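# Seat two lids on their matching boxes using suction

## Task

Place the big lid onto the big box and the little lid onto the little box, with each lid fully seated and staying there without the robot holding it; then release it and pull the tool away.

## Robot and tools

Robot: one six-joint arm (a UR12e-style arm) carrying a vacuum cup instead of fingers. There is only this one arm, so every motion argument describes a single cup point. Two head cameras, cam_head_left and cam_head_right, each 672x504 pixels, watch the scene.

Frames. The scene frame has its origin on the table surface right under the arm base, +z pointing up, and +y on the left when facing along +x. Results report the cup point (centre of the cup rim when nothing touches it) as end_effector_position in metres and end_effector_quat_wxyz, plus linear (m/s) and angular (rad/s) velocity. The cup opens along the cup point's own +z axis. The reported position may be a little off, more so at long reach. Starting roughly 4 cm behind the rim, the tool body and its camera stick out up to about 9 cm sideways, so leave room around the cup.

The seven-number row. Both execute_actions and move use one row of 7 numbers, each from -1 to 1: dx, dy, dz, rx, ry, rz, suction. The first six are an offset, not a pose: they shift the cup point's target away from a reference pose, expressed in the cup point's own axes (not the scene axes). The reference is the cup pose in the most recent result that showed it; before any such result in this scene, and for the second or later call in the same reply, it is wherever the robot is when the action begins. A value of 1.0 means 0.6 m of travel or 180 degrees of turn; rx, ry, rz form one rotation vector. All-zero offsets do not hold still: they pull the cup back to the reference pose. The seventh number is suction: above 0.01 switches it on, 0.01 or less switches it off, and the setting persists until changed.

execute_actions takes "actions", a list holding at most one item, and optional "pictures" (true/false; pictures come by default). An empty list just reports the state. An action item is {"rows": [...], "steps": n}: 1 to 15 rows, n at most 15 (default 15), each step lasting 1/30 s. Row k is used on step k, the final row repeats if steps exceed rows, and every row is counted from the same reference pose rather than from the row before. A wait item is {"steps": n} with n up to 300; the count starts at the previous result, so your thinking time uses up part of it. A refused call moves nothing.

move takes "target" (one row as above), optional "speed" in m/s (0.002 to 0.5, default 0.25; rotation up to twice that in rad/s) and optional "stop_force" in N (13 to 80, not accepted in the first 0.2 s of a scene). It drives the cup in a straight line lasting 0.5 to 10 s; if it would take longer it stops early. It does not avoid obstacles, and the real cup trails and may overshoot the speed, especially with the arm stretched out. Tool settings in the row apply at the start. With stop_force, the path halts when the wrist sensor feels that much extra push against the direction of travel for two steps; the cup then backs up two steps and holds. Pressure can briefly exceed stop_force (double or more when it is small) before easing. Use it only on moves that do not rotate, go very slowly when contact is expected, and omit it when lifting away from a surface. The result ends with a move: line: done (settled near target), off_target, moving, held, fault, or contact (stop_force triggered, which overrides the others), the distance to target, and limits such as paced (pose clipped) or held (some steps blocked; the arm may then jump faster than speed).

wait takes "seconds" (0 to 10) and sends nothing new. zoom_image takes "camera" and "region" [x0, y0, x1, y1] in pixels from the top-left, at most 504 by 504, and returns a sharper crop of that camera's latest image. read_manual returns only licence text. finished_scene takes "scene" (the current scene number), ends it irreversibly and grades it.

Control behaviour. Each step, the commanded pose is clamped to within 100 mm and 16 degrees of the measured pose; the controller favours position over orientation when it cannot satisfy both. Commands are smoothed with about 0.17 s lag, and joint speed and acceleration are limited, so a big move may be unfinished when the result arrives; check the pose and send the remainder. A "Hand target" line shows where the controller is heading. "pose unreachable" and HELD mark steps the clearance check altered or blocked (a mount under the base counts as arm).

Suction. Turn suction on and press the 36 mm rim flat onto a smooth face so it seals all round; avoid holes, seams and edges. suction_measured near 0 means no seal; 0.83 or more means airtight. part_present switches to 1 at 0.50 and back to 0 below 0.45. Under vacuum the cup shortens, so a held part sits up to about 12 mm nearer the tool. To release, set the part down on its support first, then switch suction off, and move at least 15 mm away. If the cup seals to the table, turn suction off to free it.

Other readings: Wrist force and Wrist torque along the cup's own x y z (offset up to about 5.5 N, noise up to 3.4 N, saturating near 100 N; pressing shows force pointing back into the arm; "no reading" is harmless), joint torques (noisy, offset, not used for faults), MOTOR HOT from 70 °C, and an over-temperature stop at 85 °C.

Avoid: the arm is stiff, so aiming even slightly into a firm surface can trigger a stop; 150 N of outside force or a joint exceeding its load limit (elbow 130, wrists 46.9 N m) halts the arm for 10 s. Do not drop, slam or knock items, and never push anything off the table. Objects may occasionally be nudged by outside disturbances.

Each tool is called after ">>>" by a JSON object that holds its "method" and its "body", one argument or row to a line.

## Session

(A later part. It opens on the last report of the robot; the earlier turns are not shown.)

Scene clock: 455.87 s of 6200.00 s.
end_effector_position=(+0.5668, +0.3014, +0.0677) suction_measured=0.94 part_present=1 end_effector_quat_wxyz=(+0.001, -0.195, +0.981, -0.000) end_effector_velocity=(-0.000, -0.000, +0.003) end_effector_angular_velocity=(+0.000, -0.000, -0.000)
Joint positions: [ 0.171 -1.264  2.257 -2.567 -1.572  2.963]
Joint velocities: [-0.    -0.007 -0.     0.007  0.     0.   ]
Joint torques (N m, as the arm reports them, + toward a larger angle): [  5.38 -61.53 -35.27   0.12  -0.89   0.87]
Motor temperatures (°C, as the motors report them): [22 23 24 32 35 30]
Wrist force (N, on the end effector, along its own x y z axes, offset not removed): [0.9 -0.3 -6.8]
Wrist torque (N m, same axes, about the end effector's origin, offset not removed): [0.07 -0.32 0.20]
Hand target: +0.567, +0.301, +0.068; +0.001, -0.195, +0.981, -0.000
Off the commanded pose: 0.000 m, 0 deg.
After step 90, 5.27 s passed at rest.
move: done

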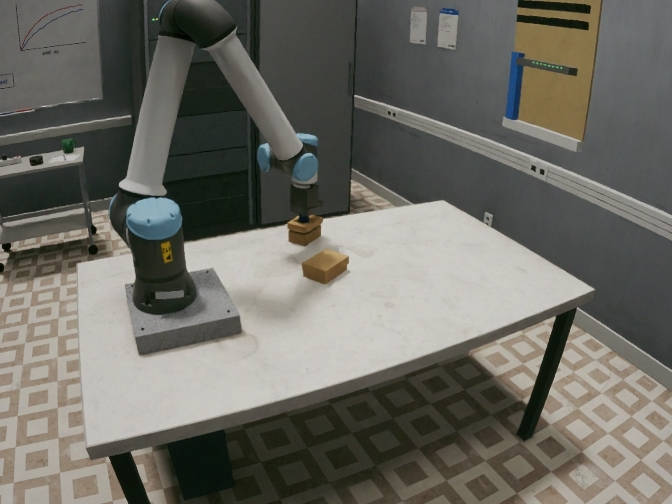

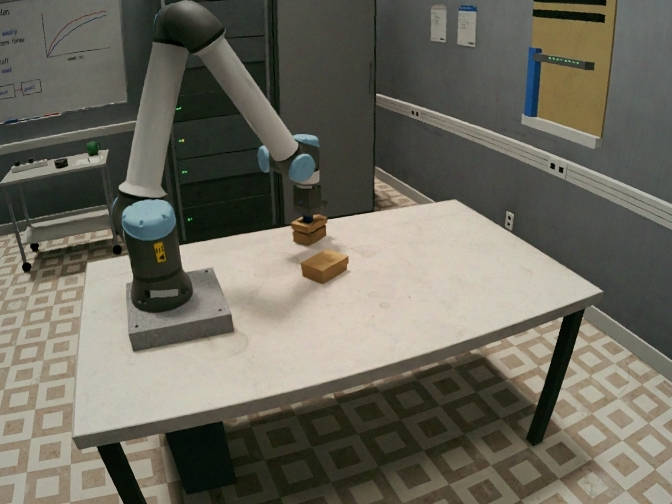

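>>> {"method": "move", "body": {
  "target": [-0.0036,0.0035,0.008,0,0,0,1],
  "speed": 0.01
}}

>>> {"method": "move", "body": {
  "target": [0,0,0.06,0,0,0,1],
  "speed": 0.004,
  "stop_force": 15
}}

>>> {"method": "zoom_image", "body": {
  "camera": "cam_head_left",
  "region": [280,205,340,250]
}}

>>> {"method": "zoom_image", "body": {
  "camera": "cam_head_right",
  "region": [280,205,340,250]
}}

Scene clock: 472.70 s of 6200.00 s.
end_effector_position=(+0.5679, +0.3040, +0.0632) suction_measured=0.94 part_present=1 end_effector_quat_wxyz=(+0.001, -0.195, +0.981, -0.000) end_effector_velocity=(+0.001, +0.001, -0.002) end_effector_angular_velocity=(+0.001, +0.001, -0.002)
Joint positions: [ 0.174 -1.254  2.254 -2.575 -1.572  2.967]
Joint velocities: [ 0.001  0.006 -0.003 -0.003  0.001  0.003]
Joint torques (N m, as the arm reports them, + toward a larger angle): [  9.77 -41.47 -33.36  -8.12  -1.19   3.28]
Motor temperatures (°C, as the motors report them): [22 23 24 32 35 30]
Wrist force (N, on the end effector, along its own x y z axes, offset not removed): [-4.2 1.8 -4.0]
Wrist torque (N m, same axes, about the end effector's origin, offset not removed): [0.20 0.71 0.33]
Hand target: +0.568, +0.304, +0.063; +0.001, -0.195, +0.981, -0.000
Off the commanded pose: 0.000 m, 0 deg.
After step 90, 13.00 s passed at rest.
move: done

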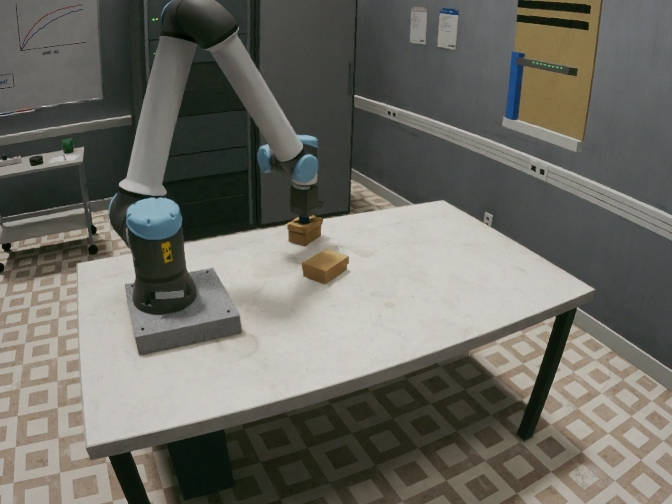

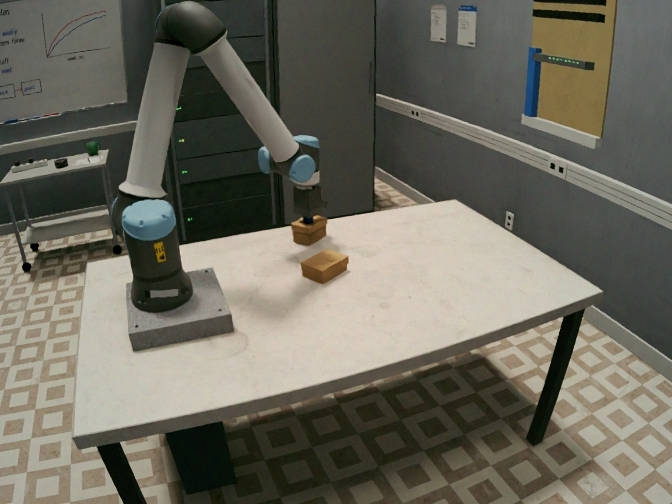

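Scene clock: 475.33 s of 6200.00 s.
end_effector_position=(+0.5680, +0.3041, +0.0543) suction_measured=0.94 part_present=1 end_effector_quat_wxyz=(+0.001, -0.195, +0.981, -0.000) end_effector_velocity=(+0.001, +0.001, +0.002) end_effector_angular_velocity=(+0.001, -0.001, -0.000)
Joint positions: [ 0.174 -1.238  2.258 -2.594 -1.572  2.967]
Joint velocities: [ 0.001 -0.003 -0.002  0.004  0.001  0.001]
Joint torques (N m, as the arm reports them, + toward a larger angle): [-13.28 -52.18 -19.09   1.76  -1.15  -2.6 ]
Motor temperatures (°C, as the motors report them): [22 23 24 32 35 30]
Wrist force (N, on the end effector, along its own x y z axes, offset not removed): [-0.8 -0.8 -21.5]
Wrist torque (N m, same axes, about the end effector's origin, offset not removed): [0.15 0.07 0.12]
Hand target: +0.568, +0.304, +0.054; +0.001, -0.195, +0.981, -0.000
Off the commanded pose: 0.027 m, 0 deg.
move: contact

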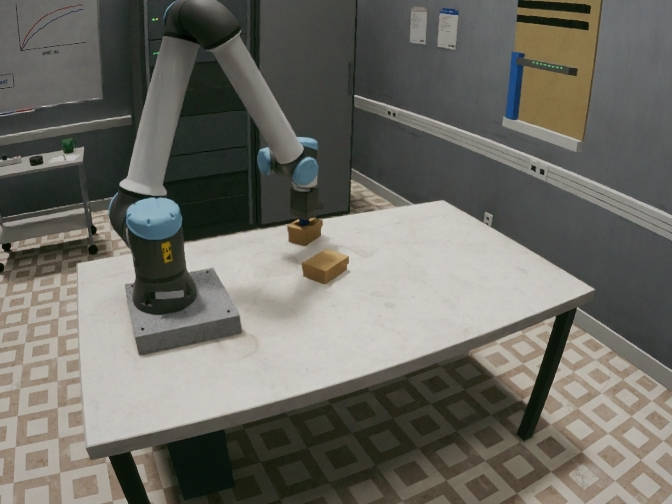

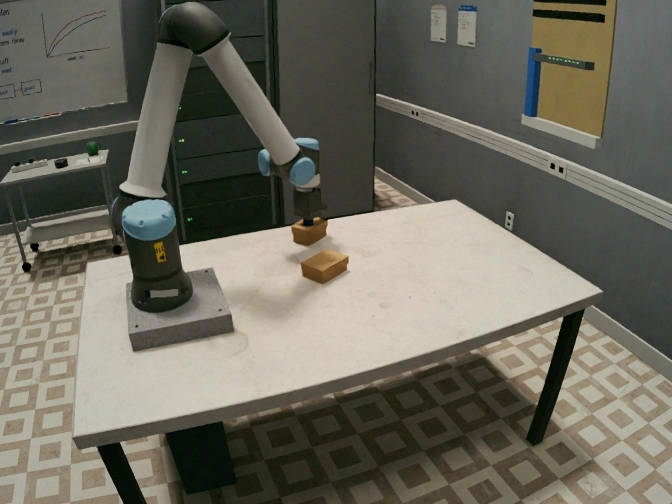

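Region (280, 205, 340, 250) of cam_head_left's 672x504 image, scaled by 8.400, with more detail than that image has; it fills the top 378 rows of this view, and the rest is white.

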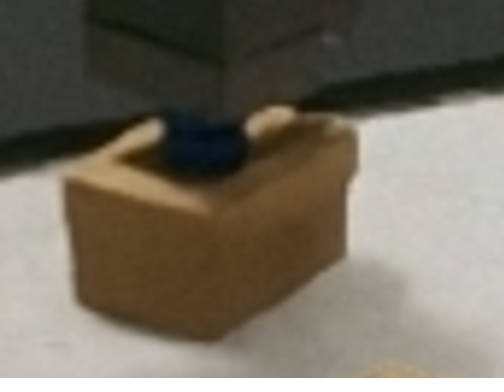

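Region (280, 205, 340, 250) of cam_head_right's 672x504 image, scaled by 8.400, with more detail than that image has; it fills the top 378 rows of this view, and the rest is white.

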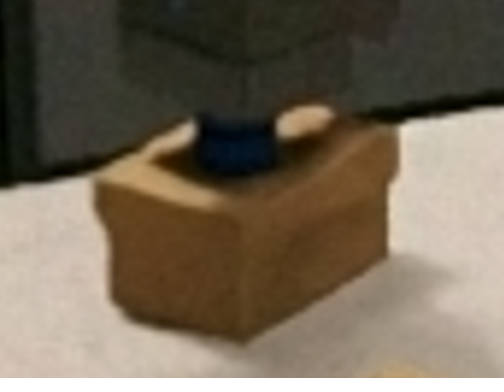

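>>> {"method": "move", "body": {
  "target": [0,0,-0.022,0,0,0,1],
  "speed": 0.012
}}

>>> {"method": "zoom_image", "body": {
  "camera": "cam_head_left",
  "region": [285,210,335,247]
}}

>>> {"method": "zoom_image", "body": {
  "camera": "cam_head_right",
  "region": [290,210,340,247]
}}

Scene clock: 484.33 s of 6200.00 s.
end_effector_position=(+0.5680, +0.3040, +0.0671) suction_measured=0.94 part_present=1 end_effector_quat_wxyz=(+0.001, -0.195, +0.981, -0.000) end_effector_velocity=(-0.001, -0.000, +0.004) end_effector_angular_velocity=(+0.000, -0.001, +0.002)
Joint positions: [ 0.174 -1.26   2.253 -2.567 -1.572  2.967]
Joint velocities: [ 0.    -0.009  0.001  0.007 -0.    -0.002]
Joint torques (N m, as the arm reports them, + toward a larger angle): [ 11.63 -62.27 -34.54  -0.09   0.72   0.76]
Motor temperatures (°C, as the motors report them): [22 23 24 32 35 30]
Wrist force (N, on the end effector, along its own x y z axes, offset not removed): [-1.1 0.8 -8.4]
Wrist torque (N m, same axes, about the end effector's origin, offset not removed): [0.33 0.16 0.15]
Hand target: +0.568, +0.304, +0.067; +0.001, -0.195, +0.981, -0.000
Off the commanded pose: 0.000 m, 0 deg.
After step 90, 4.70 s passed at rest.
move: done

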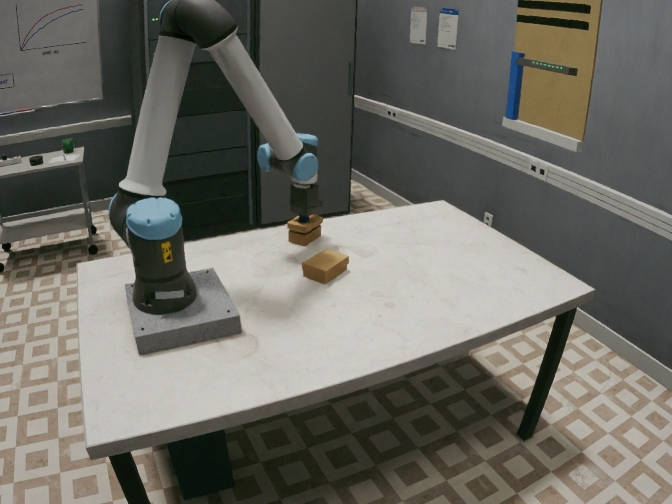

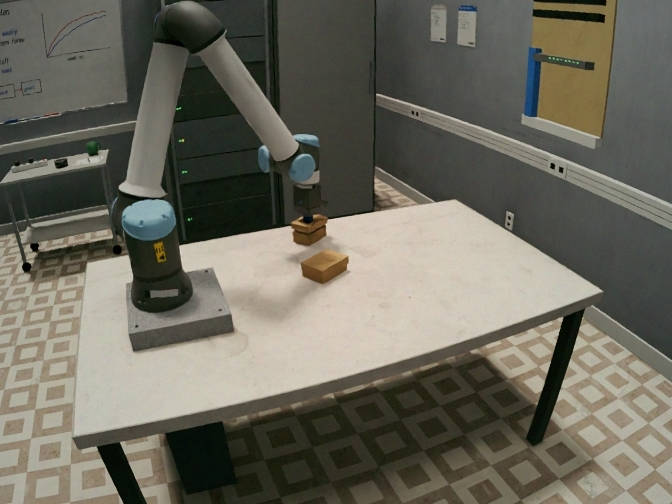

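Region (285, 210, 335, 247) of cam_head_left's 672x504 image, scaled by 10.080, with more detail than that image has; it fills the top 373 rows of this view, and the rest is white.

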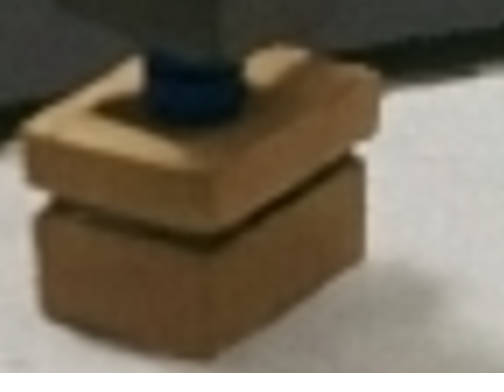

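Region (290, 210, 340, 247) of cam_head_right's 672x504 image, scaled by 10.080, with more detail than that image has; it fills the top 373 rows of this view, and the rest is white.

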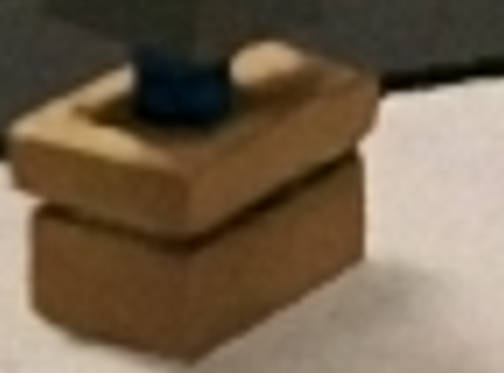

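>>> {"method": "move", "body": {
  "target": [-0.0036,0.0035,0.007,0,0,0,1],
  "speed": 0.01
}}

>>> {"method": "move", "body": {
  "target": [0,0,0.06,0,0,0,1],
  "speed": 0.004,
  "stop_force": 15
}}

>>> {"method": "zoom_image", "body": {
  "camera": "cam_head_left",
  "region": [280,205,340,250]
}}

Scene clock: 512.57 s of 6200.00 s.
end_effector_position=(+0.5691, +0.3066, +0.0632) suction_measured=0.94 part_present=1 end_effector_quat_wxyz=(+0.001, -0.195, +0.981, -0.000) end_effector_velocity=(+0.001, +0.001, -0.002) end_effector_angular_velocity=(+0.000, -0.001, -0.001)
Joint positions: [ 0.178 -1.251  2.25  -2.574 -1.572  2.97 ]
Joint velocities: [ 0.001  0.005 -0.002 -0.004  0.     0.002]
Joint torques (N m, as the arm reports them, + toward a larger angle): [ 11.54 -44.25 -34.4   -8.04   0.69   3.82]
Motor temperatures (°C, as the motors report them): [22 23 24 32 35 30]
Wrist force (N, on the end effector, along its own x y z axes, offset not removed): [3.9 0.9 -3.3]
Wrist torque (N m, same axes, about the end effector's origin, offset not removed): [0.37 -0.54 -0.13]
Hand target: +0.569, +0.307, +0.063; +0.001, -0.195, +0.981, -0.000
Off the commanded pose: 0.000 m, 0 deg.
After step 90, 24.47 s passed at rest.
move: done

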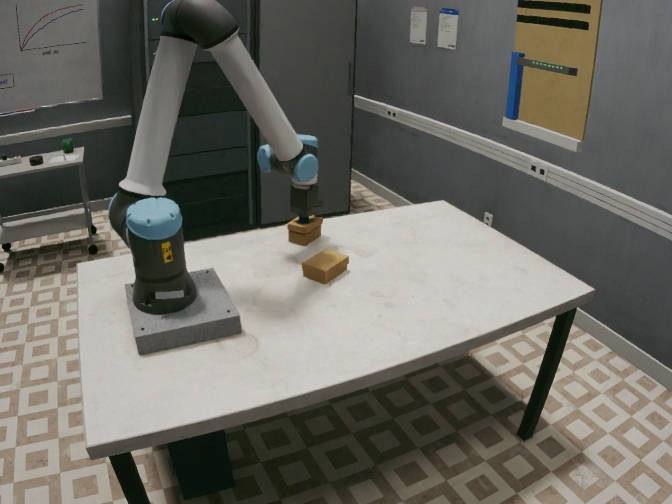

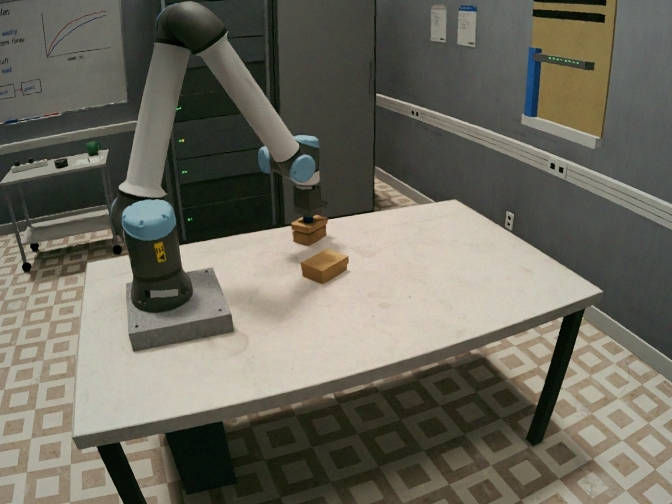

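Scene clock: 515.20 s of 6200.00 s.
end_effector_position=(+0.5692, +0.3067, +0.0542) suction_measured=0.94 part_present=1 end_effector_quat_wxyz=(+0.001, -0.195, +0.981, -0.000) end_effector_velocity=(-0.002, -0.000, -0.000) end_effector_angular_velocity=(-0.001, +0.004, -0.001)
Joint positions: [ 0.178 -1.235  2.253 -2.593 -1.572  2.97 ]
Joint velocities: [ 0.    -0.001  0.001  0.004 -0.     0.001]
Joint torques (N m, as the arm reports them, + toward a larger angle): [-12.11 -48.47 -16.49   2.5    0.58  -2.43]
Motor temperatures (°C, as the motors report them): [22 23 24 32 35 30]
Wrist force (N, on the end effector, along its own x y z axes, offset not removed): [-0.5 -2.7 -27.6]
Wrist torque (N m, same axes, about the end effector's origin, offset not removed): [-0.06 0.19 0.16]
Hand target: +0.569, +0.307, +0.054; +0.001, -0.195, +0.981, -0.000
Off the commanded pose: 0.027 m, 0 deg.
move: contact

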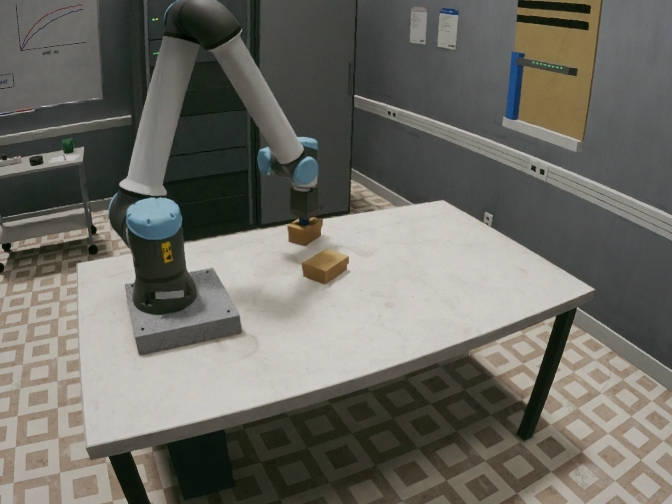

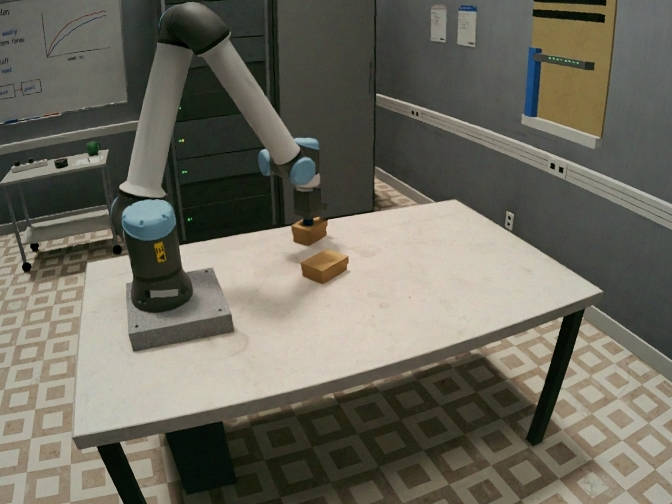

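Region (280, 205, 340, 250) of cam_head_left's 672x504 image, scaled by 8.400, with more detail than that image has; it fills the top 378 rows of this view, and the rest is white.

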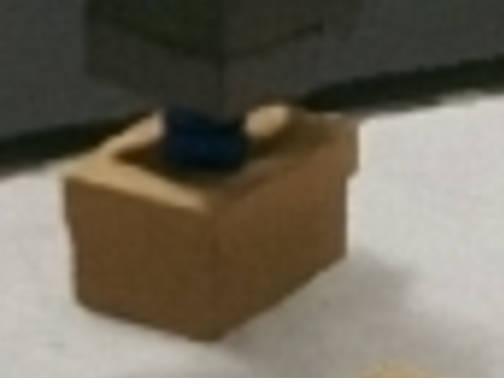

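>>> {"method": "move", "body": {
  "target": [0,0,-0.012,0,0,-0.011,1],
  "speed": 0.01
}}

>>> {"method": "move", "body": {
  "target": [0,0,0.06,0,0,0,1],
  "speed": 0.004,
  "stop_force": 15
}}

>>> {"method": "zoom_image", "body": {
  "camera": "cam_head_left",
  "region": [285,210,335,247]
}}

>>> {"method": "zoom_image", "body": {
  "camera": "cam_head_right",
  "region": [290,210,340,247]
}}

Scene clock: 540.47 s of 6200.00 s.
end_effector_position=(+0.5692, +0.3066, +0.0613) suction_measured=0.94 part_present=1 end_effector_quat_wxyz=(+0.001, -0.212, +0.977, -0.000) end_effector_velocity=(-0.001, -0.000, +0.000) end_effector_angular_velocity=(-0.001, +0.002, +0.006)
Joint positions: [ 0.178 -1.248  2.251 -2.578 -1.572  2.936]
Joint velocities: [-0.    -0.001  0.     0.003  0.    -0.006]
Joint torques (N m, as the arm reports them, + toward a larger angle): [ 10.12 -62.65 -33.23   0.04  -0.32  -3.02]
Motor temperatures (°C, as the motors report them): [22 23 24 32 35 30]
Wrist force (N, on the end effector, along its own x y z axes, offset not removed): [-1.4 2.9 -1.3]
Wrist torque (N m, same axes, about the end effector's origin, offset not removed): [0.44 0.07 0.20]
Hand target: +0.569, +0.307, +0.061; +0.001, -0.212, +0.977, -0.000
Off the commanded pose: 0.000 m, 0 deg.
After step 90, 20.33 s passed at rest.
move: done

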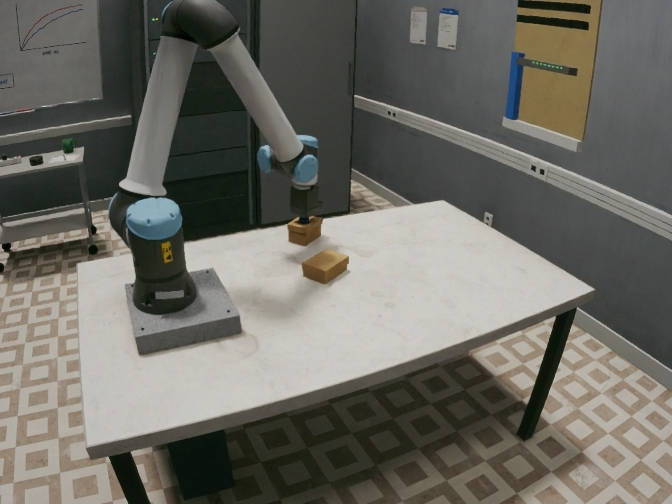

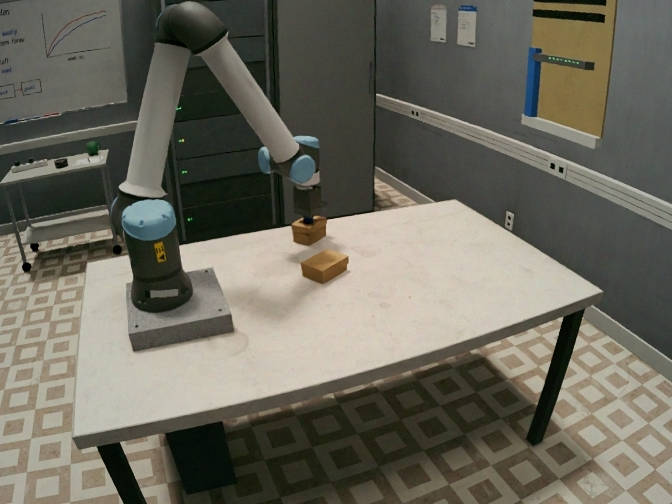

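Scene clock: 542.60 s of 6200.00 s.
end_effector_position=(+0.5693, +0.3067, +0.0543) suction_measured=0.94 part_present=1 end_effector_quat_wxyz=(+0.001, -0.212, +0.977, -0.000) end_effector_velocity=(-0.001, +0.000, +0.000) end_effector_angular_velocity=(+0.000, +0.003, +0.000)
Joint positions: [ 0.178 -1.235  2.253 -2.593 -1.572  2.936]
Joint velocities: [ 0.    -0.001 -0.001  0.004  0.001 -0.   ]
Joint torques (N m, as the arm reports them, + toward a larger angle): [  1.19 -52.18 -17.37   2.11  -0.42   2.82]
Motor temperatures (°C, as the motors report them): [22 23 24 32 35 30]
Wrist force (N, on the end effector, along its own x y z axes, offset not removed): [-2.6 1.3 -25.2]
Wrist torque (N m, same axes, about the end effector's origin, offset not removed): [0.68 0.56 0.37]
Hand target: +0.569, +0.307, +0.055; +0.001, -0.212, +0.977, -0.000
Off the commanded pose: 0.029 m, 0 deg.
move: contact

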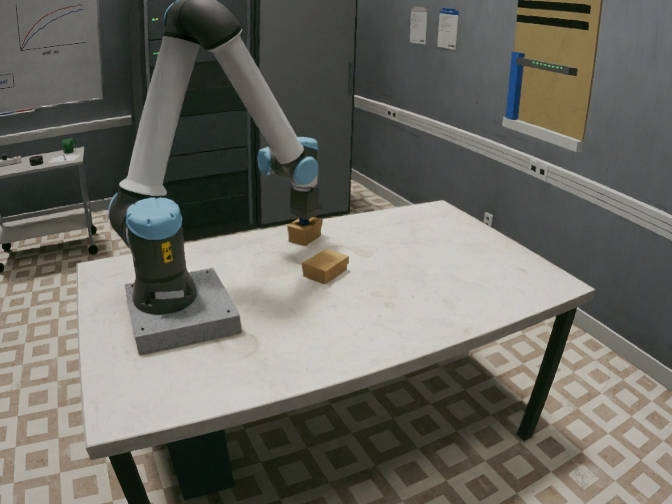

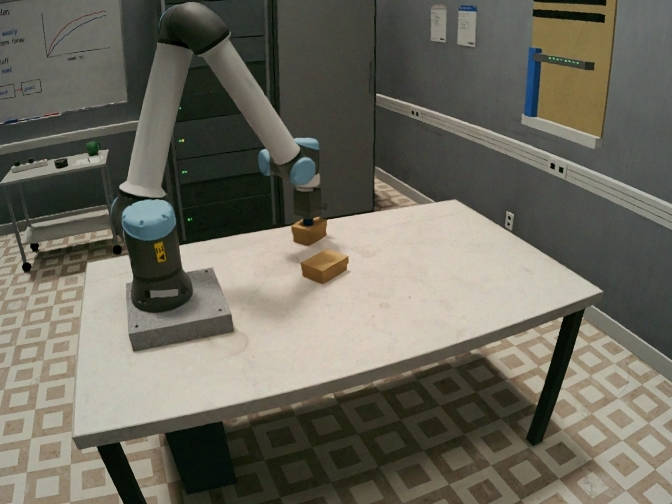

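Region (285, 210, 335, 247) of cam_head_left's 672x504 image, scaled by 10.080, with more detail than that image has; it fills the top 373 rows of this view, and the rest is white.

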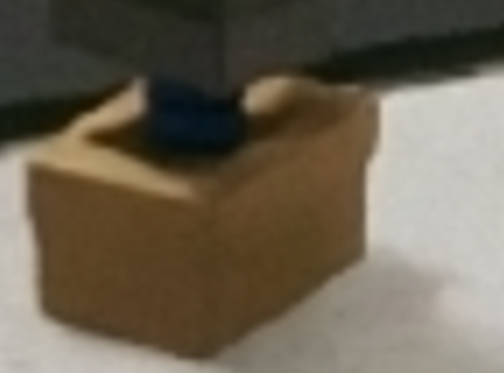

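Region (290, 210, 340, 247) of cam_head_right's 672x504 image, scaled by 10.080, with more detail than that image has; it fills the top 373 rows of this view, and the rest is white.

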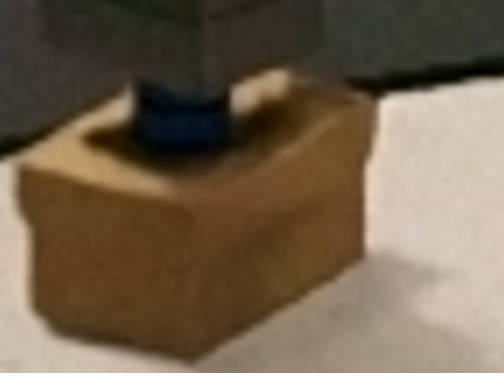

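>>> {"method": "move", "body": {
  "target": [-0.002,-0.002,-0.012,0,0,0.011,1],
  "speed": 0.01
}}

>>> {"method": "move", "body": {
  "target": [0,0,0.06,0,0,0,1],
  "speed": 0.004,
  "stop_force": 15
}}

>>> {"method": "zoom_image", "body": {
  "camera": "cam_head_left",
  "region": [285,210,335,247]
}}

>>> {"method": "zoom_image", "body": {
  "camera": "cam_head_right",
  "region": [290,210,340,247]
}}

Scene clock: 555.83 s of 6200.00 s.
end_effector_position=(+0.5708, +0.3061, +0.0614) suction_measured=0.94 part_present=1 end_effector_quat_wxyz=(+0.001, -0.195, +0.981, -0.000) end_effector_velocity=(+0.003, +0.000, +0.002) end_effector_angular_velocity=(-0.000, -0.003, -0.005)
Joint positions: [ 0.176 -1.246  2.249 -2.577 -1.572  2.969]
Joint velocities: [-0.    -0.001 -0.004  0.002 -0.001  0.005]
Joint torques (N m, as the arm reports them, + toward a larger angle): [-15.04 -61.16 -33.23   0.     0.69   3.69]
Motor temperatures (°C, as the motors report them): [22 23 24 32 35 30]
Wrist force (N, on the end effector, along its own x y z axes, offset not removed): [2.6 4.2 -5.9]
Wrist torque (N m, same axes, about the end effector's origin, offset not removed): [0.60 -0.53 0.24]
Hand target: +0.571, +0.306, +0.062; +0.001, -0.195, +0.981, -0.000
Off the commanded pose: 0.000 m, 0 deg.
After step 90, 8.30 s passed at rest.
move: done

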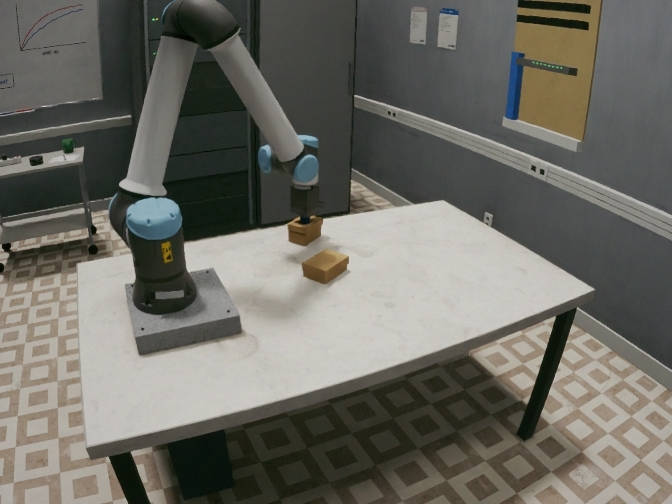

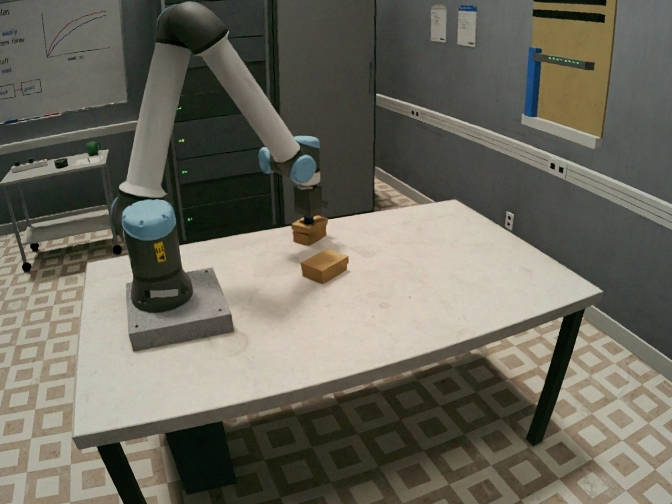

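Scene clock: 557.97 s of 6200.00 s.
end_effector_position=(+0.5709, +0.3061, +0.0544) suction_measured=0.94 part_present=1 end_effector_quat_wxyz=(+0.001, -0.195, +0.981, -0.000) end_effector_velocity=(-0.001, -0.000, +0.000) end_effector_angular_velocity=(+0.000, +0.003, +0.001)
Joint positions: [ 0.176 -1.234  2.251 -2.593 -1.572  2.969]
Joint velocities: [-0.    -0.001 -0.     0.004  0.001 -0.001]
Joint torques (N m, as the arm reports them, + toward a larger angle): [-13.04 -53.   -17.56   2.17   0.6   -2.45]
Motor temperatures (°C, as the motors report them): [22 23 24 32 35 30]
Wrist force (N, on the end effector, along its own x y z axes, offset not removed): [-1.8 2.0 -22.6]
Wrist torque (N m, same axes, about the end effector's origin, offset not removed): [0.71 0.38 0.17]
Hand target: +0.571, +0.306, +0.055; +0.001, -0.195, +0.981, -0.000
Off the commanded pose: 0.029 m, 0 deg.
move: contact

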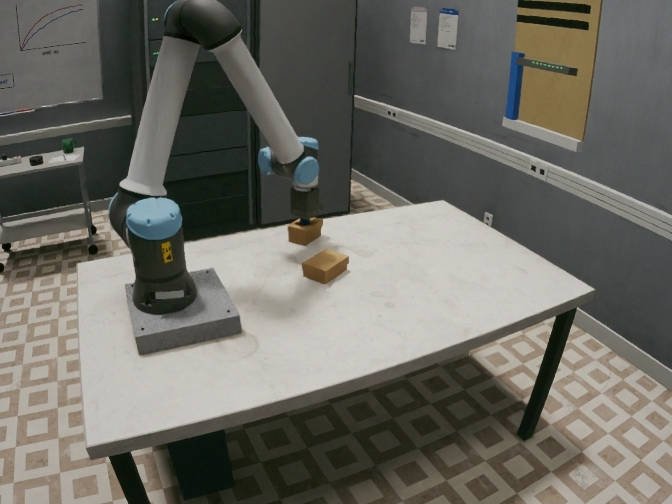

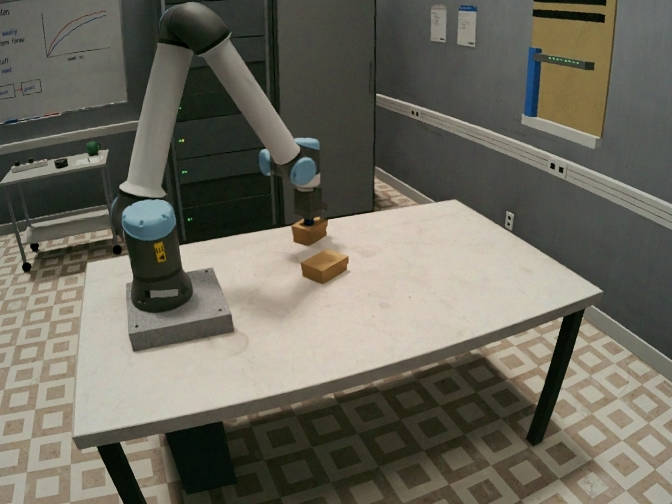

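Region (285, 210, 335, 247) of cam_head_left's 672x504 image, scaled by 10.080, with more detail than that image has; it fills the top 373 rows of this view, and the rest is white.

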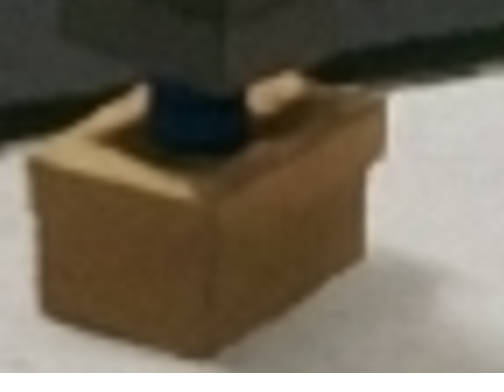

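Region (290, 210, 340, 247) of cam_head_right's 672x504 image, scaled by 10.080, with more detail than that image has; it fills the top 373 rows of this view, and the rest is white.

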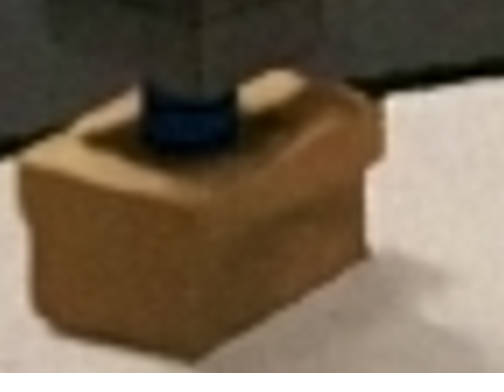

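>>> {"method": "move", "body": {
  "target": [0.0029,0.0014,-0.012,0,0,-0.019,1],
  "speed": 0.01
}}

>>> {"method": "move", "body": {
  "target": [0,0,0.06,0,0,0,1],
  "speed": 0.004,
  "stop_force": 15
}}

>>> {"method": "zoom_image", "body": {
  "camera": "cam_head_left",
  "region": [285,210,335,247]
}}

>>> {"method": "zoom_image", "body": {
  "camera": "cam_head_right",
  "region": [290,210,340,247]
}}

Scene clock: 574.17 s of 6200.00 s.
end_effector_position=(+0.5690, +0.3062, +0.0616) suction_measured=0.94 part_present=1 end_effector_quat_wxyz=(+0.001, -0.224, +0.975, -0.000) end_effector_velocity=(+0.000, -0.000, +0.001) end_effector_angular_velocity=(+0.000, -0.001, +0.005)
Joint positions: [ 0.177 -1.249  2.252 -2.579 -1.572  2.911]
Joint velocities: [-0.    -0.002 -0.     0.001  0.    -0.006]
Joint torques (N m, as the arm reports them, + toward a larger angle): [  9.6  -61.49 -20.14  -0.22  -1.24  -2.4 ]
Motor temperatures (°C, as the motors report them): [22 23 24 32 35 30]
Wrist force (N, on the end effector, along its own x y z axes, offset not removed): [2.8 -1.2 -5.0]
Wrist torque (N m, same axes, about the end effector's origin, offset not removed): [0.04 -0.68 0.10]
Hand target: +0.569, +0.306, +0.062; +0.001, -0.225, +0.974, -0.000
Off the commanded pose: 0.000 m, 0 deg.
After step 90, 10.00 s passed at rest.
move: done

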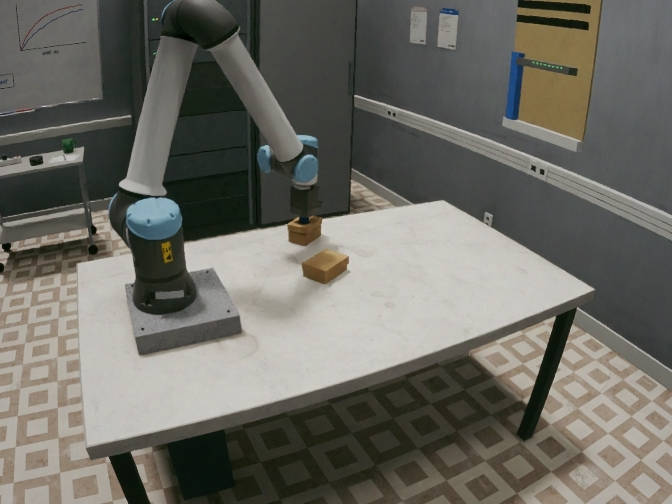

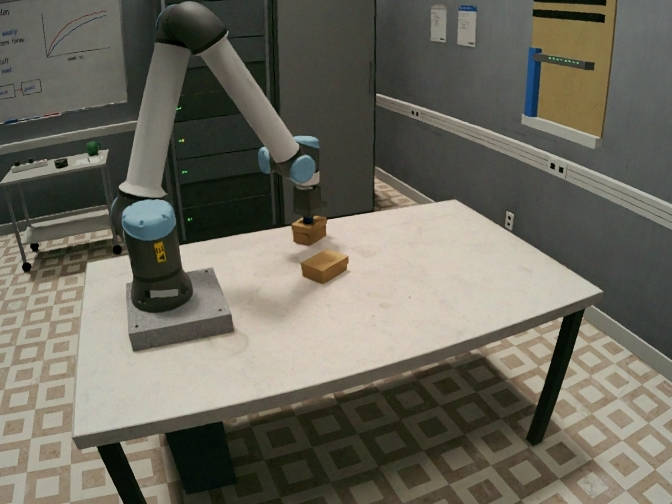

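Scene clock: 576.37 s of 6200.00 s.
end_effector_position=(+0.5691, +0.3062, +0.0543) suction_measured=0.94 part_present=1 end_effector_quat_wxyz=(+0.001, -0.224, +0.975, -0.000) end_effector_velocity=(-0.001, +0.000, +0.001) end_effector_angular_velocity=(-0.001, +0.002, +0.000)
Joint positions: [ 0.177 -1.236  2.254 -2.594 -1.572  2.911]
Joint velocities: [ 0.001 -0.003 -0.     0.005 -0.     0.   ]
Joint torques (N m, as the arm reports them, + toward a larger angle): [  1.07 -53.78 -18.25   2.28  -1.04   2.7 ]
Motor temperatures (°C, as the motors report them): [22 23 24 32 35 30]
Wrist force (N, on the end effector, along its own x y z axes, offset not removed): [-3.3 0.8 -24.1]
Wrist torque (N m, same axes, about the end effector's origin, offset not removed): [0.56 0.63 0.13]
Hand target: +0.569, +0.306, +0.055; +0.001, -0.224, +0.975, -0.000
Off the commanded pose: 0.029 m, 0 deg.
move: contact

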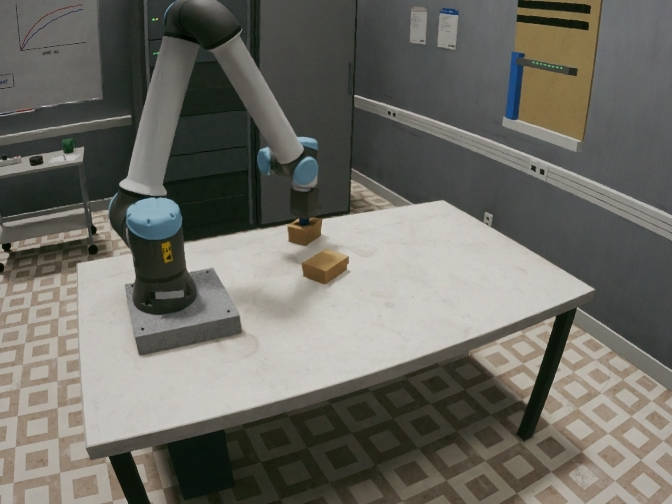

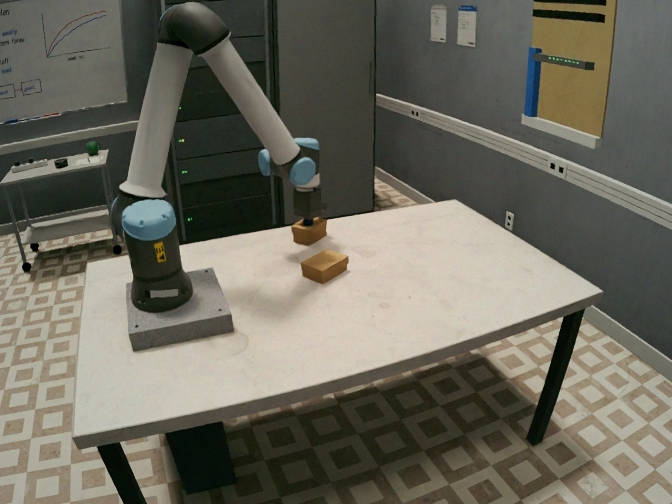

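Region (285, 210, 335, 247) of cam_head_left's 672x504 image, scaled by 10.080, with more detail than that image has; it fills the top 373 rows of this view, and the rest is white.

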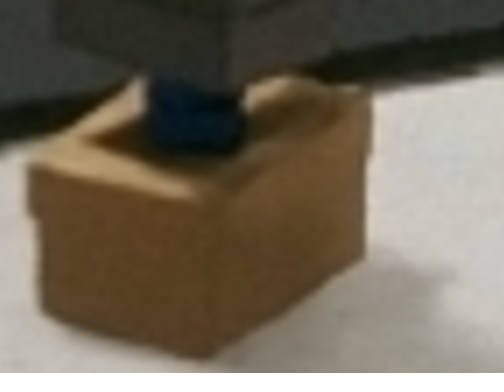

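Region (290, 210, 340, 247) of cam_head_right's 672x504 image, scaled by 10.080, with more detail than that image has; it fills the top 373 rows of this view, and the rest is white.

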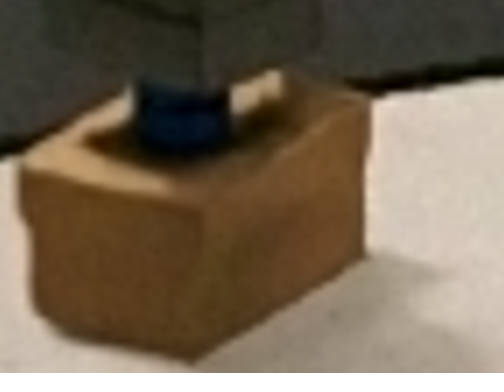

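>>> {"method": "move", "body": {
  "target": [-0.0037,0.0038,-0.012,0,0,0.019,1],
  "speed": 0.01
}}

>>> {"method": "move", "body": {
  "target": [0,0,0.06,0,0,0,1],
  "speed": 0.004,
  "stop_force": 15
}}

>>> {"method": "zoom_image", "body": {
  "camera": "cam_head_left",
  "region": [285,210,335,247]
}}

Scene clock: 598.63 s of 6200.00 s.
end_effector_position=(+0.5700, +0.3092, +0.0615) suction_measured=0.94 part_present=1 end_effector_quat_wxyz=(+0.001, -0.195, +0.981, -0.000) end_effector_velocity=(+0.001, +0.000, +0.002) end_effector_angular_velocity=(+0.001, -0.002, -0.005)
Joint positions: [ 0.182 -1.246  2.248 -2.577 -1.572  2.974]
Joint velocities: [-0.    -0.002 -0.002  0.001  0.001  0.005]
Joint torques (N m, as the arm reports them, + toward a larger angle): [ 11.33 -62.96 -32.93  -0.1   -1.6    3.84]
Motor temperatures (°C, as the motors report them): [22 23 24 32 35 30]
Wrist force (N, on the end effector, along its own x y z axes, offset not removed): [2.1 0.1 -5.7]
Wrist torque (N m, same axes, about the end effector's origin, offset not removed): [-0.06 -0.35 0.14]
Hand target: +0.570, +0.309, +0.062; +0.001, -0.195, +0.981, -0.000
Off the commanded pose: 0.000 m, 0 deg.
After step 90, 16.07 s passed at rest.
move: done

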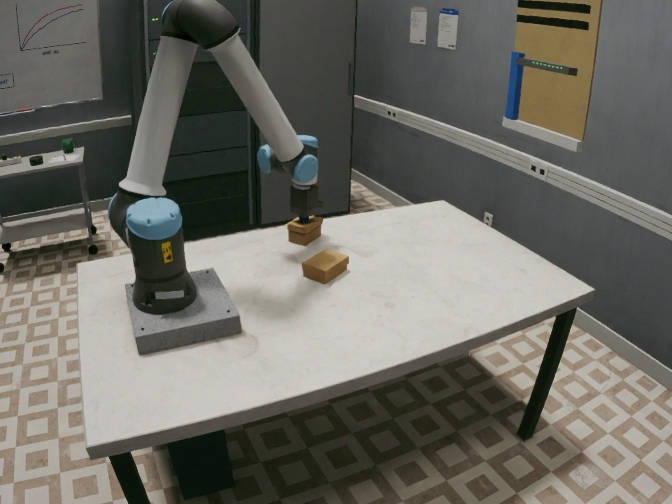

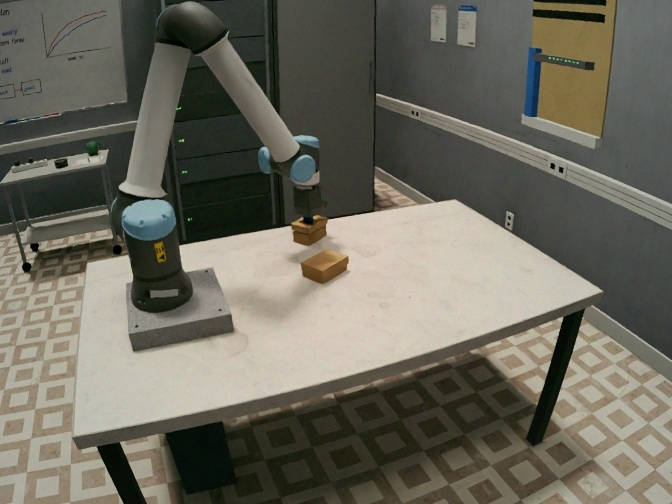

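Scene clock: 600.90 s of 6200.00 s.
end_effector_position=(+0.5700, +0.3092, +0.0539) suction_measured=0.94 part_present=1 end_effector_quat_wxyz=(+0.001, -0.195, +0.981, -0.000) end_effector_velocity=(-0.001, -0.000, +0.001) end_effector_angular_velocity=(-0.000, +0.002, +0.001)
Joint positions: [ 0.182 -1.232  2.25  -2.594 -1.572  2.974]
Joint velocities: [-0.    -0.002 -0.     0.004  0.    -0.001]
Joint torques (N m, as the arm reports them, + toward a larger angle): [ -8.   -62.37 -31.64   0.55  -1.32  -2.49]
Motor temperatures (°C, as the motors report them): [22 23 24 32 35 30]
Wrist force (N, on the end effector, along its own x y z axes, offset not removed): [-4.0 6.4 -8.7]
Wrist torque (N m, same axes, about the end effector's origin, offset not removed): [1.16 0.22 0.39]
Hand target: +0.570, +0.309, +0.054; +0.002, -0.195, +0.981, -0.000
Off the commanded pose: 0.028 m, 0 deg.
move: contact

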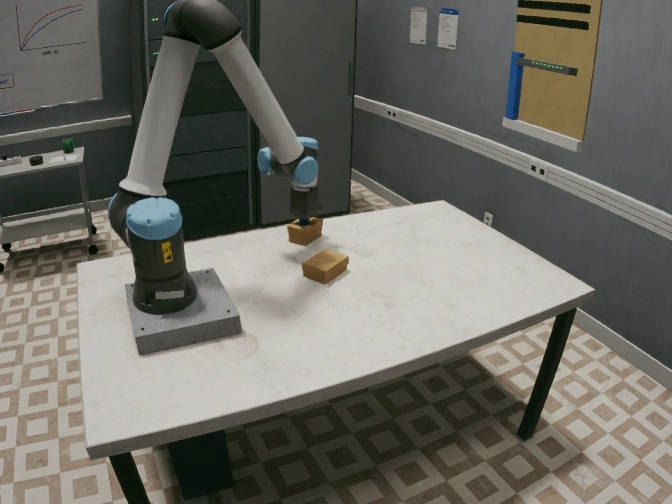

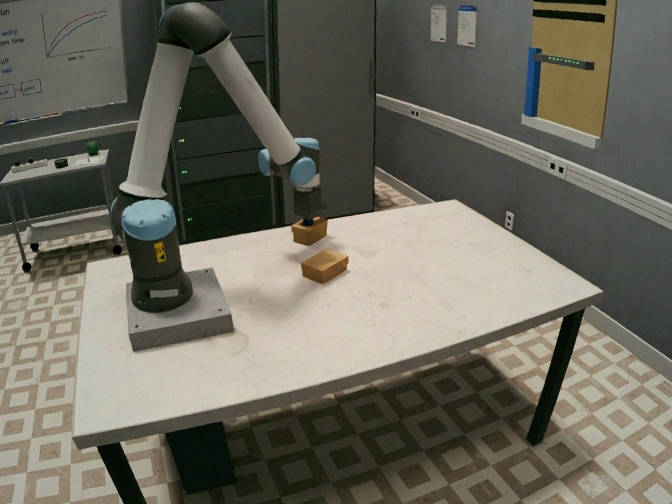

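Region (285, 210, 335, 247) of cam_head_left's 672x504 image, scaled by 10.080, with more detail than that image has; it fills the top 373 rows of this view, and the rest is white.

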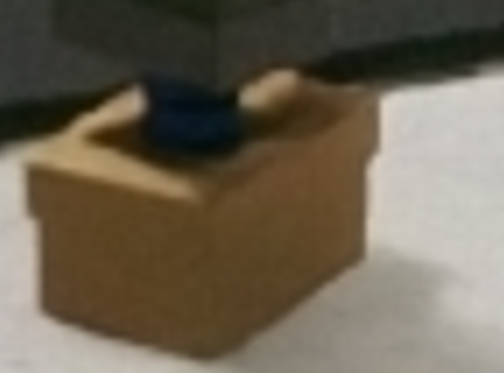

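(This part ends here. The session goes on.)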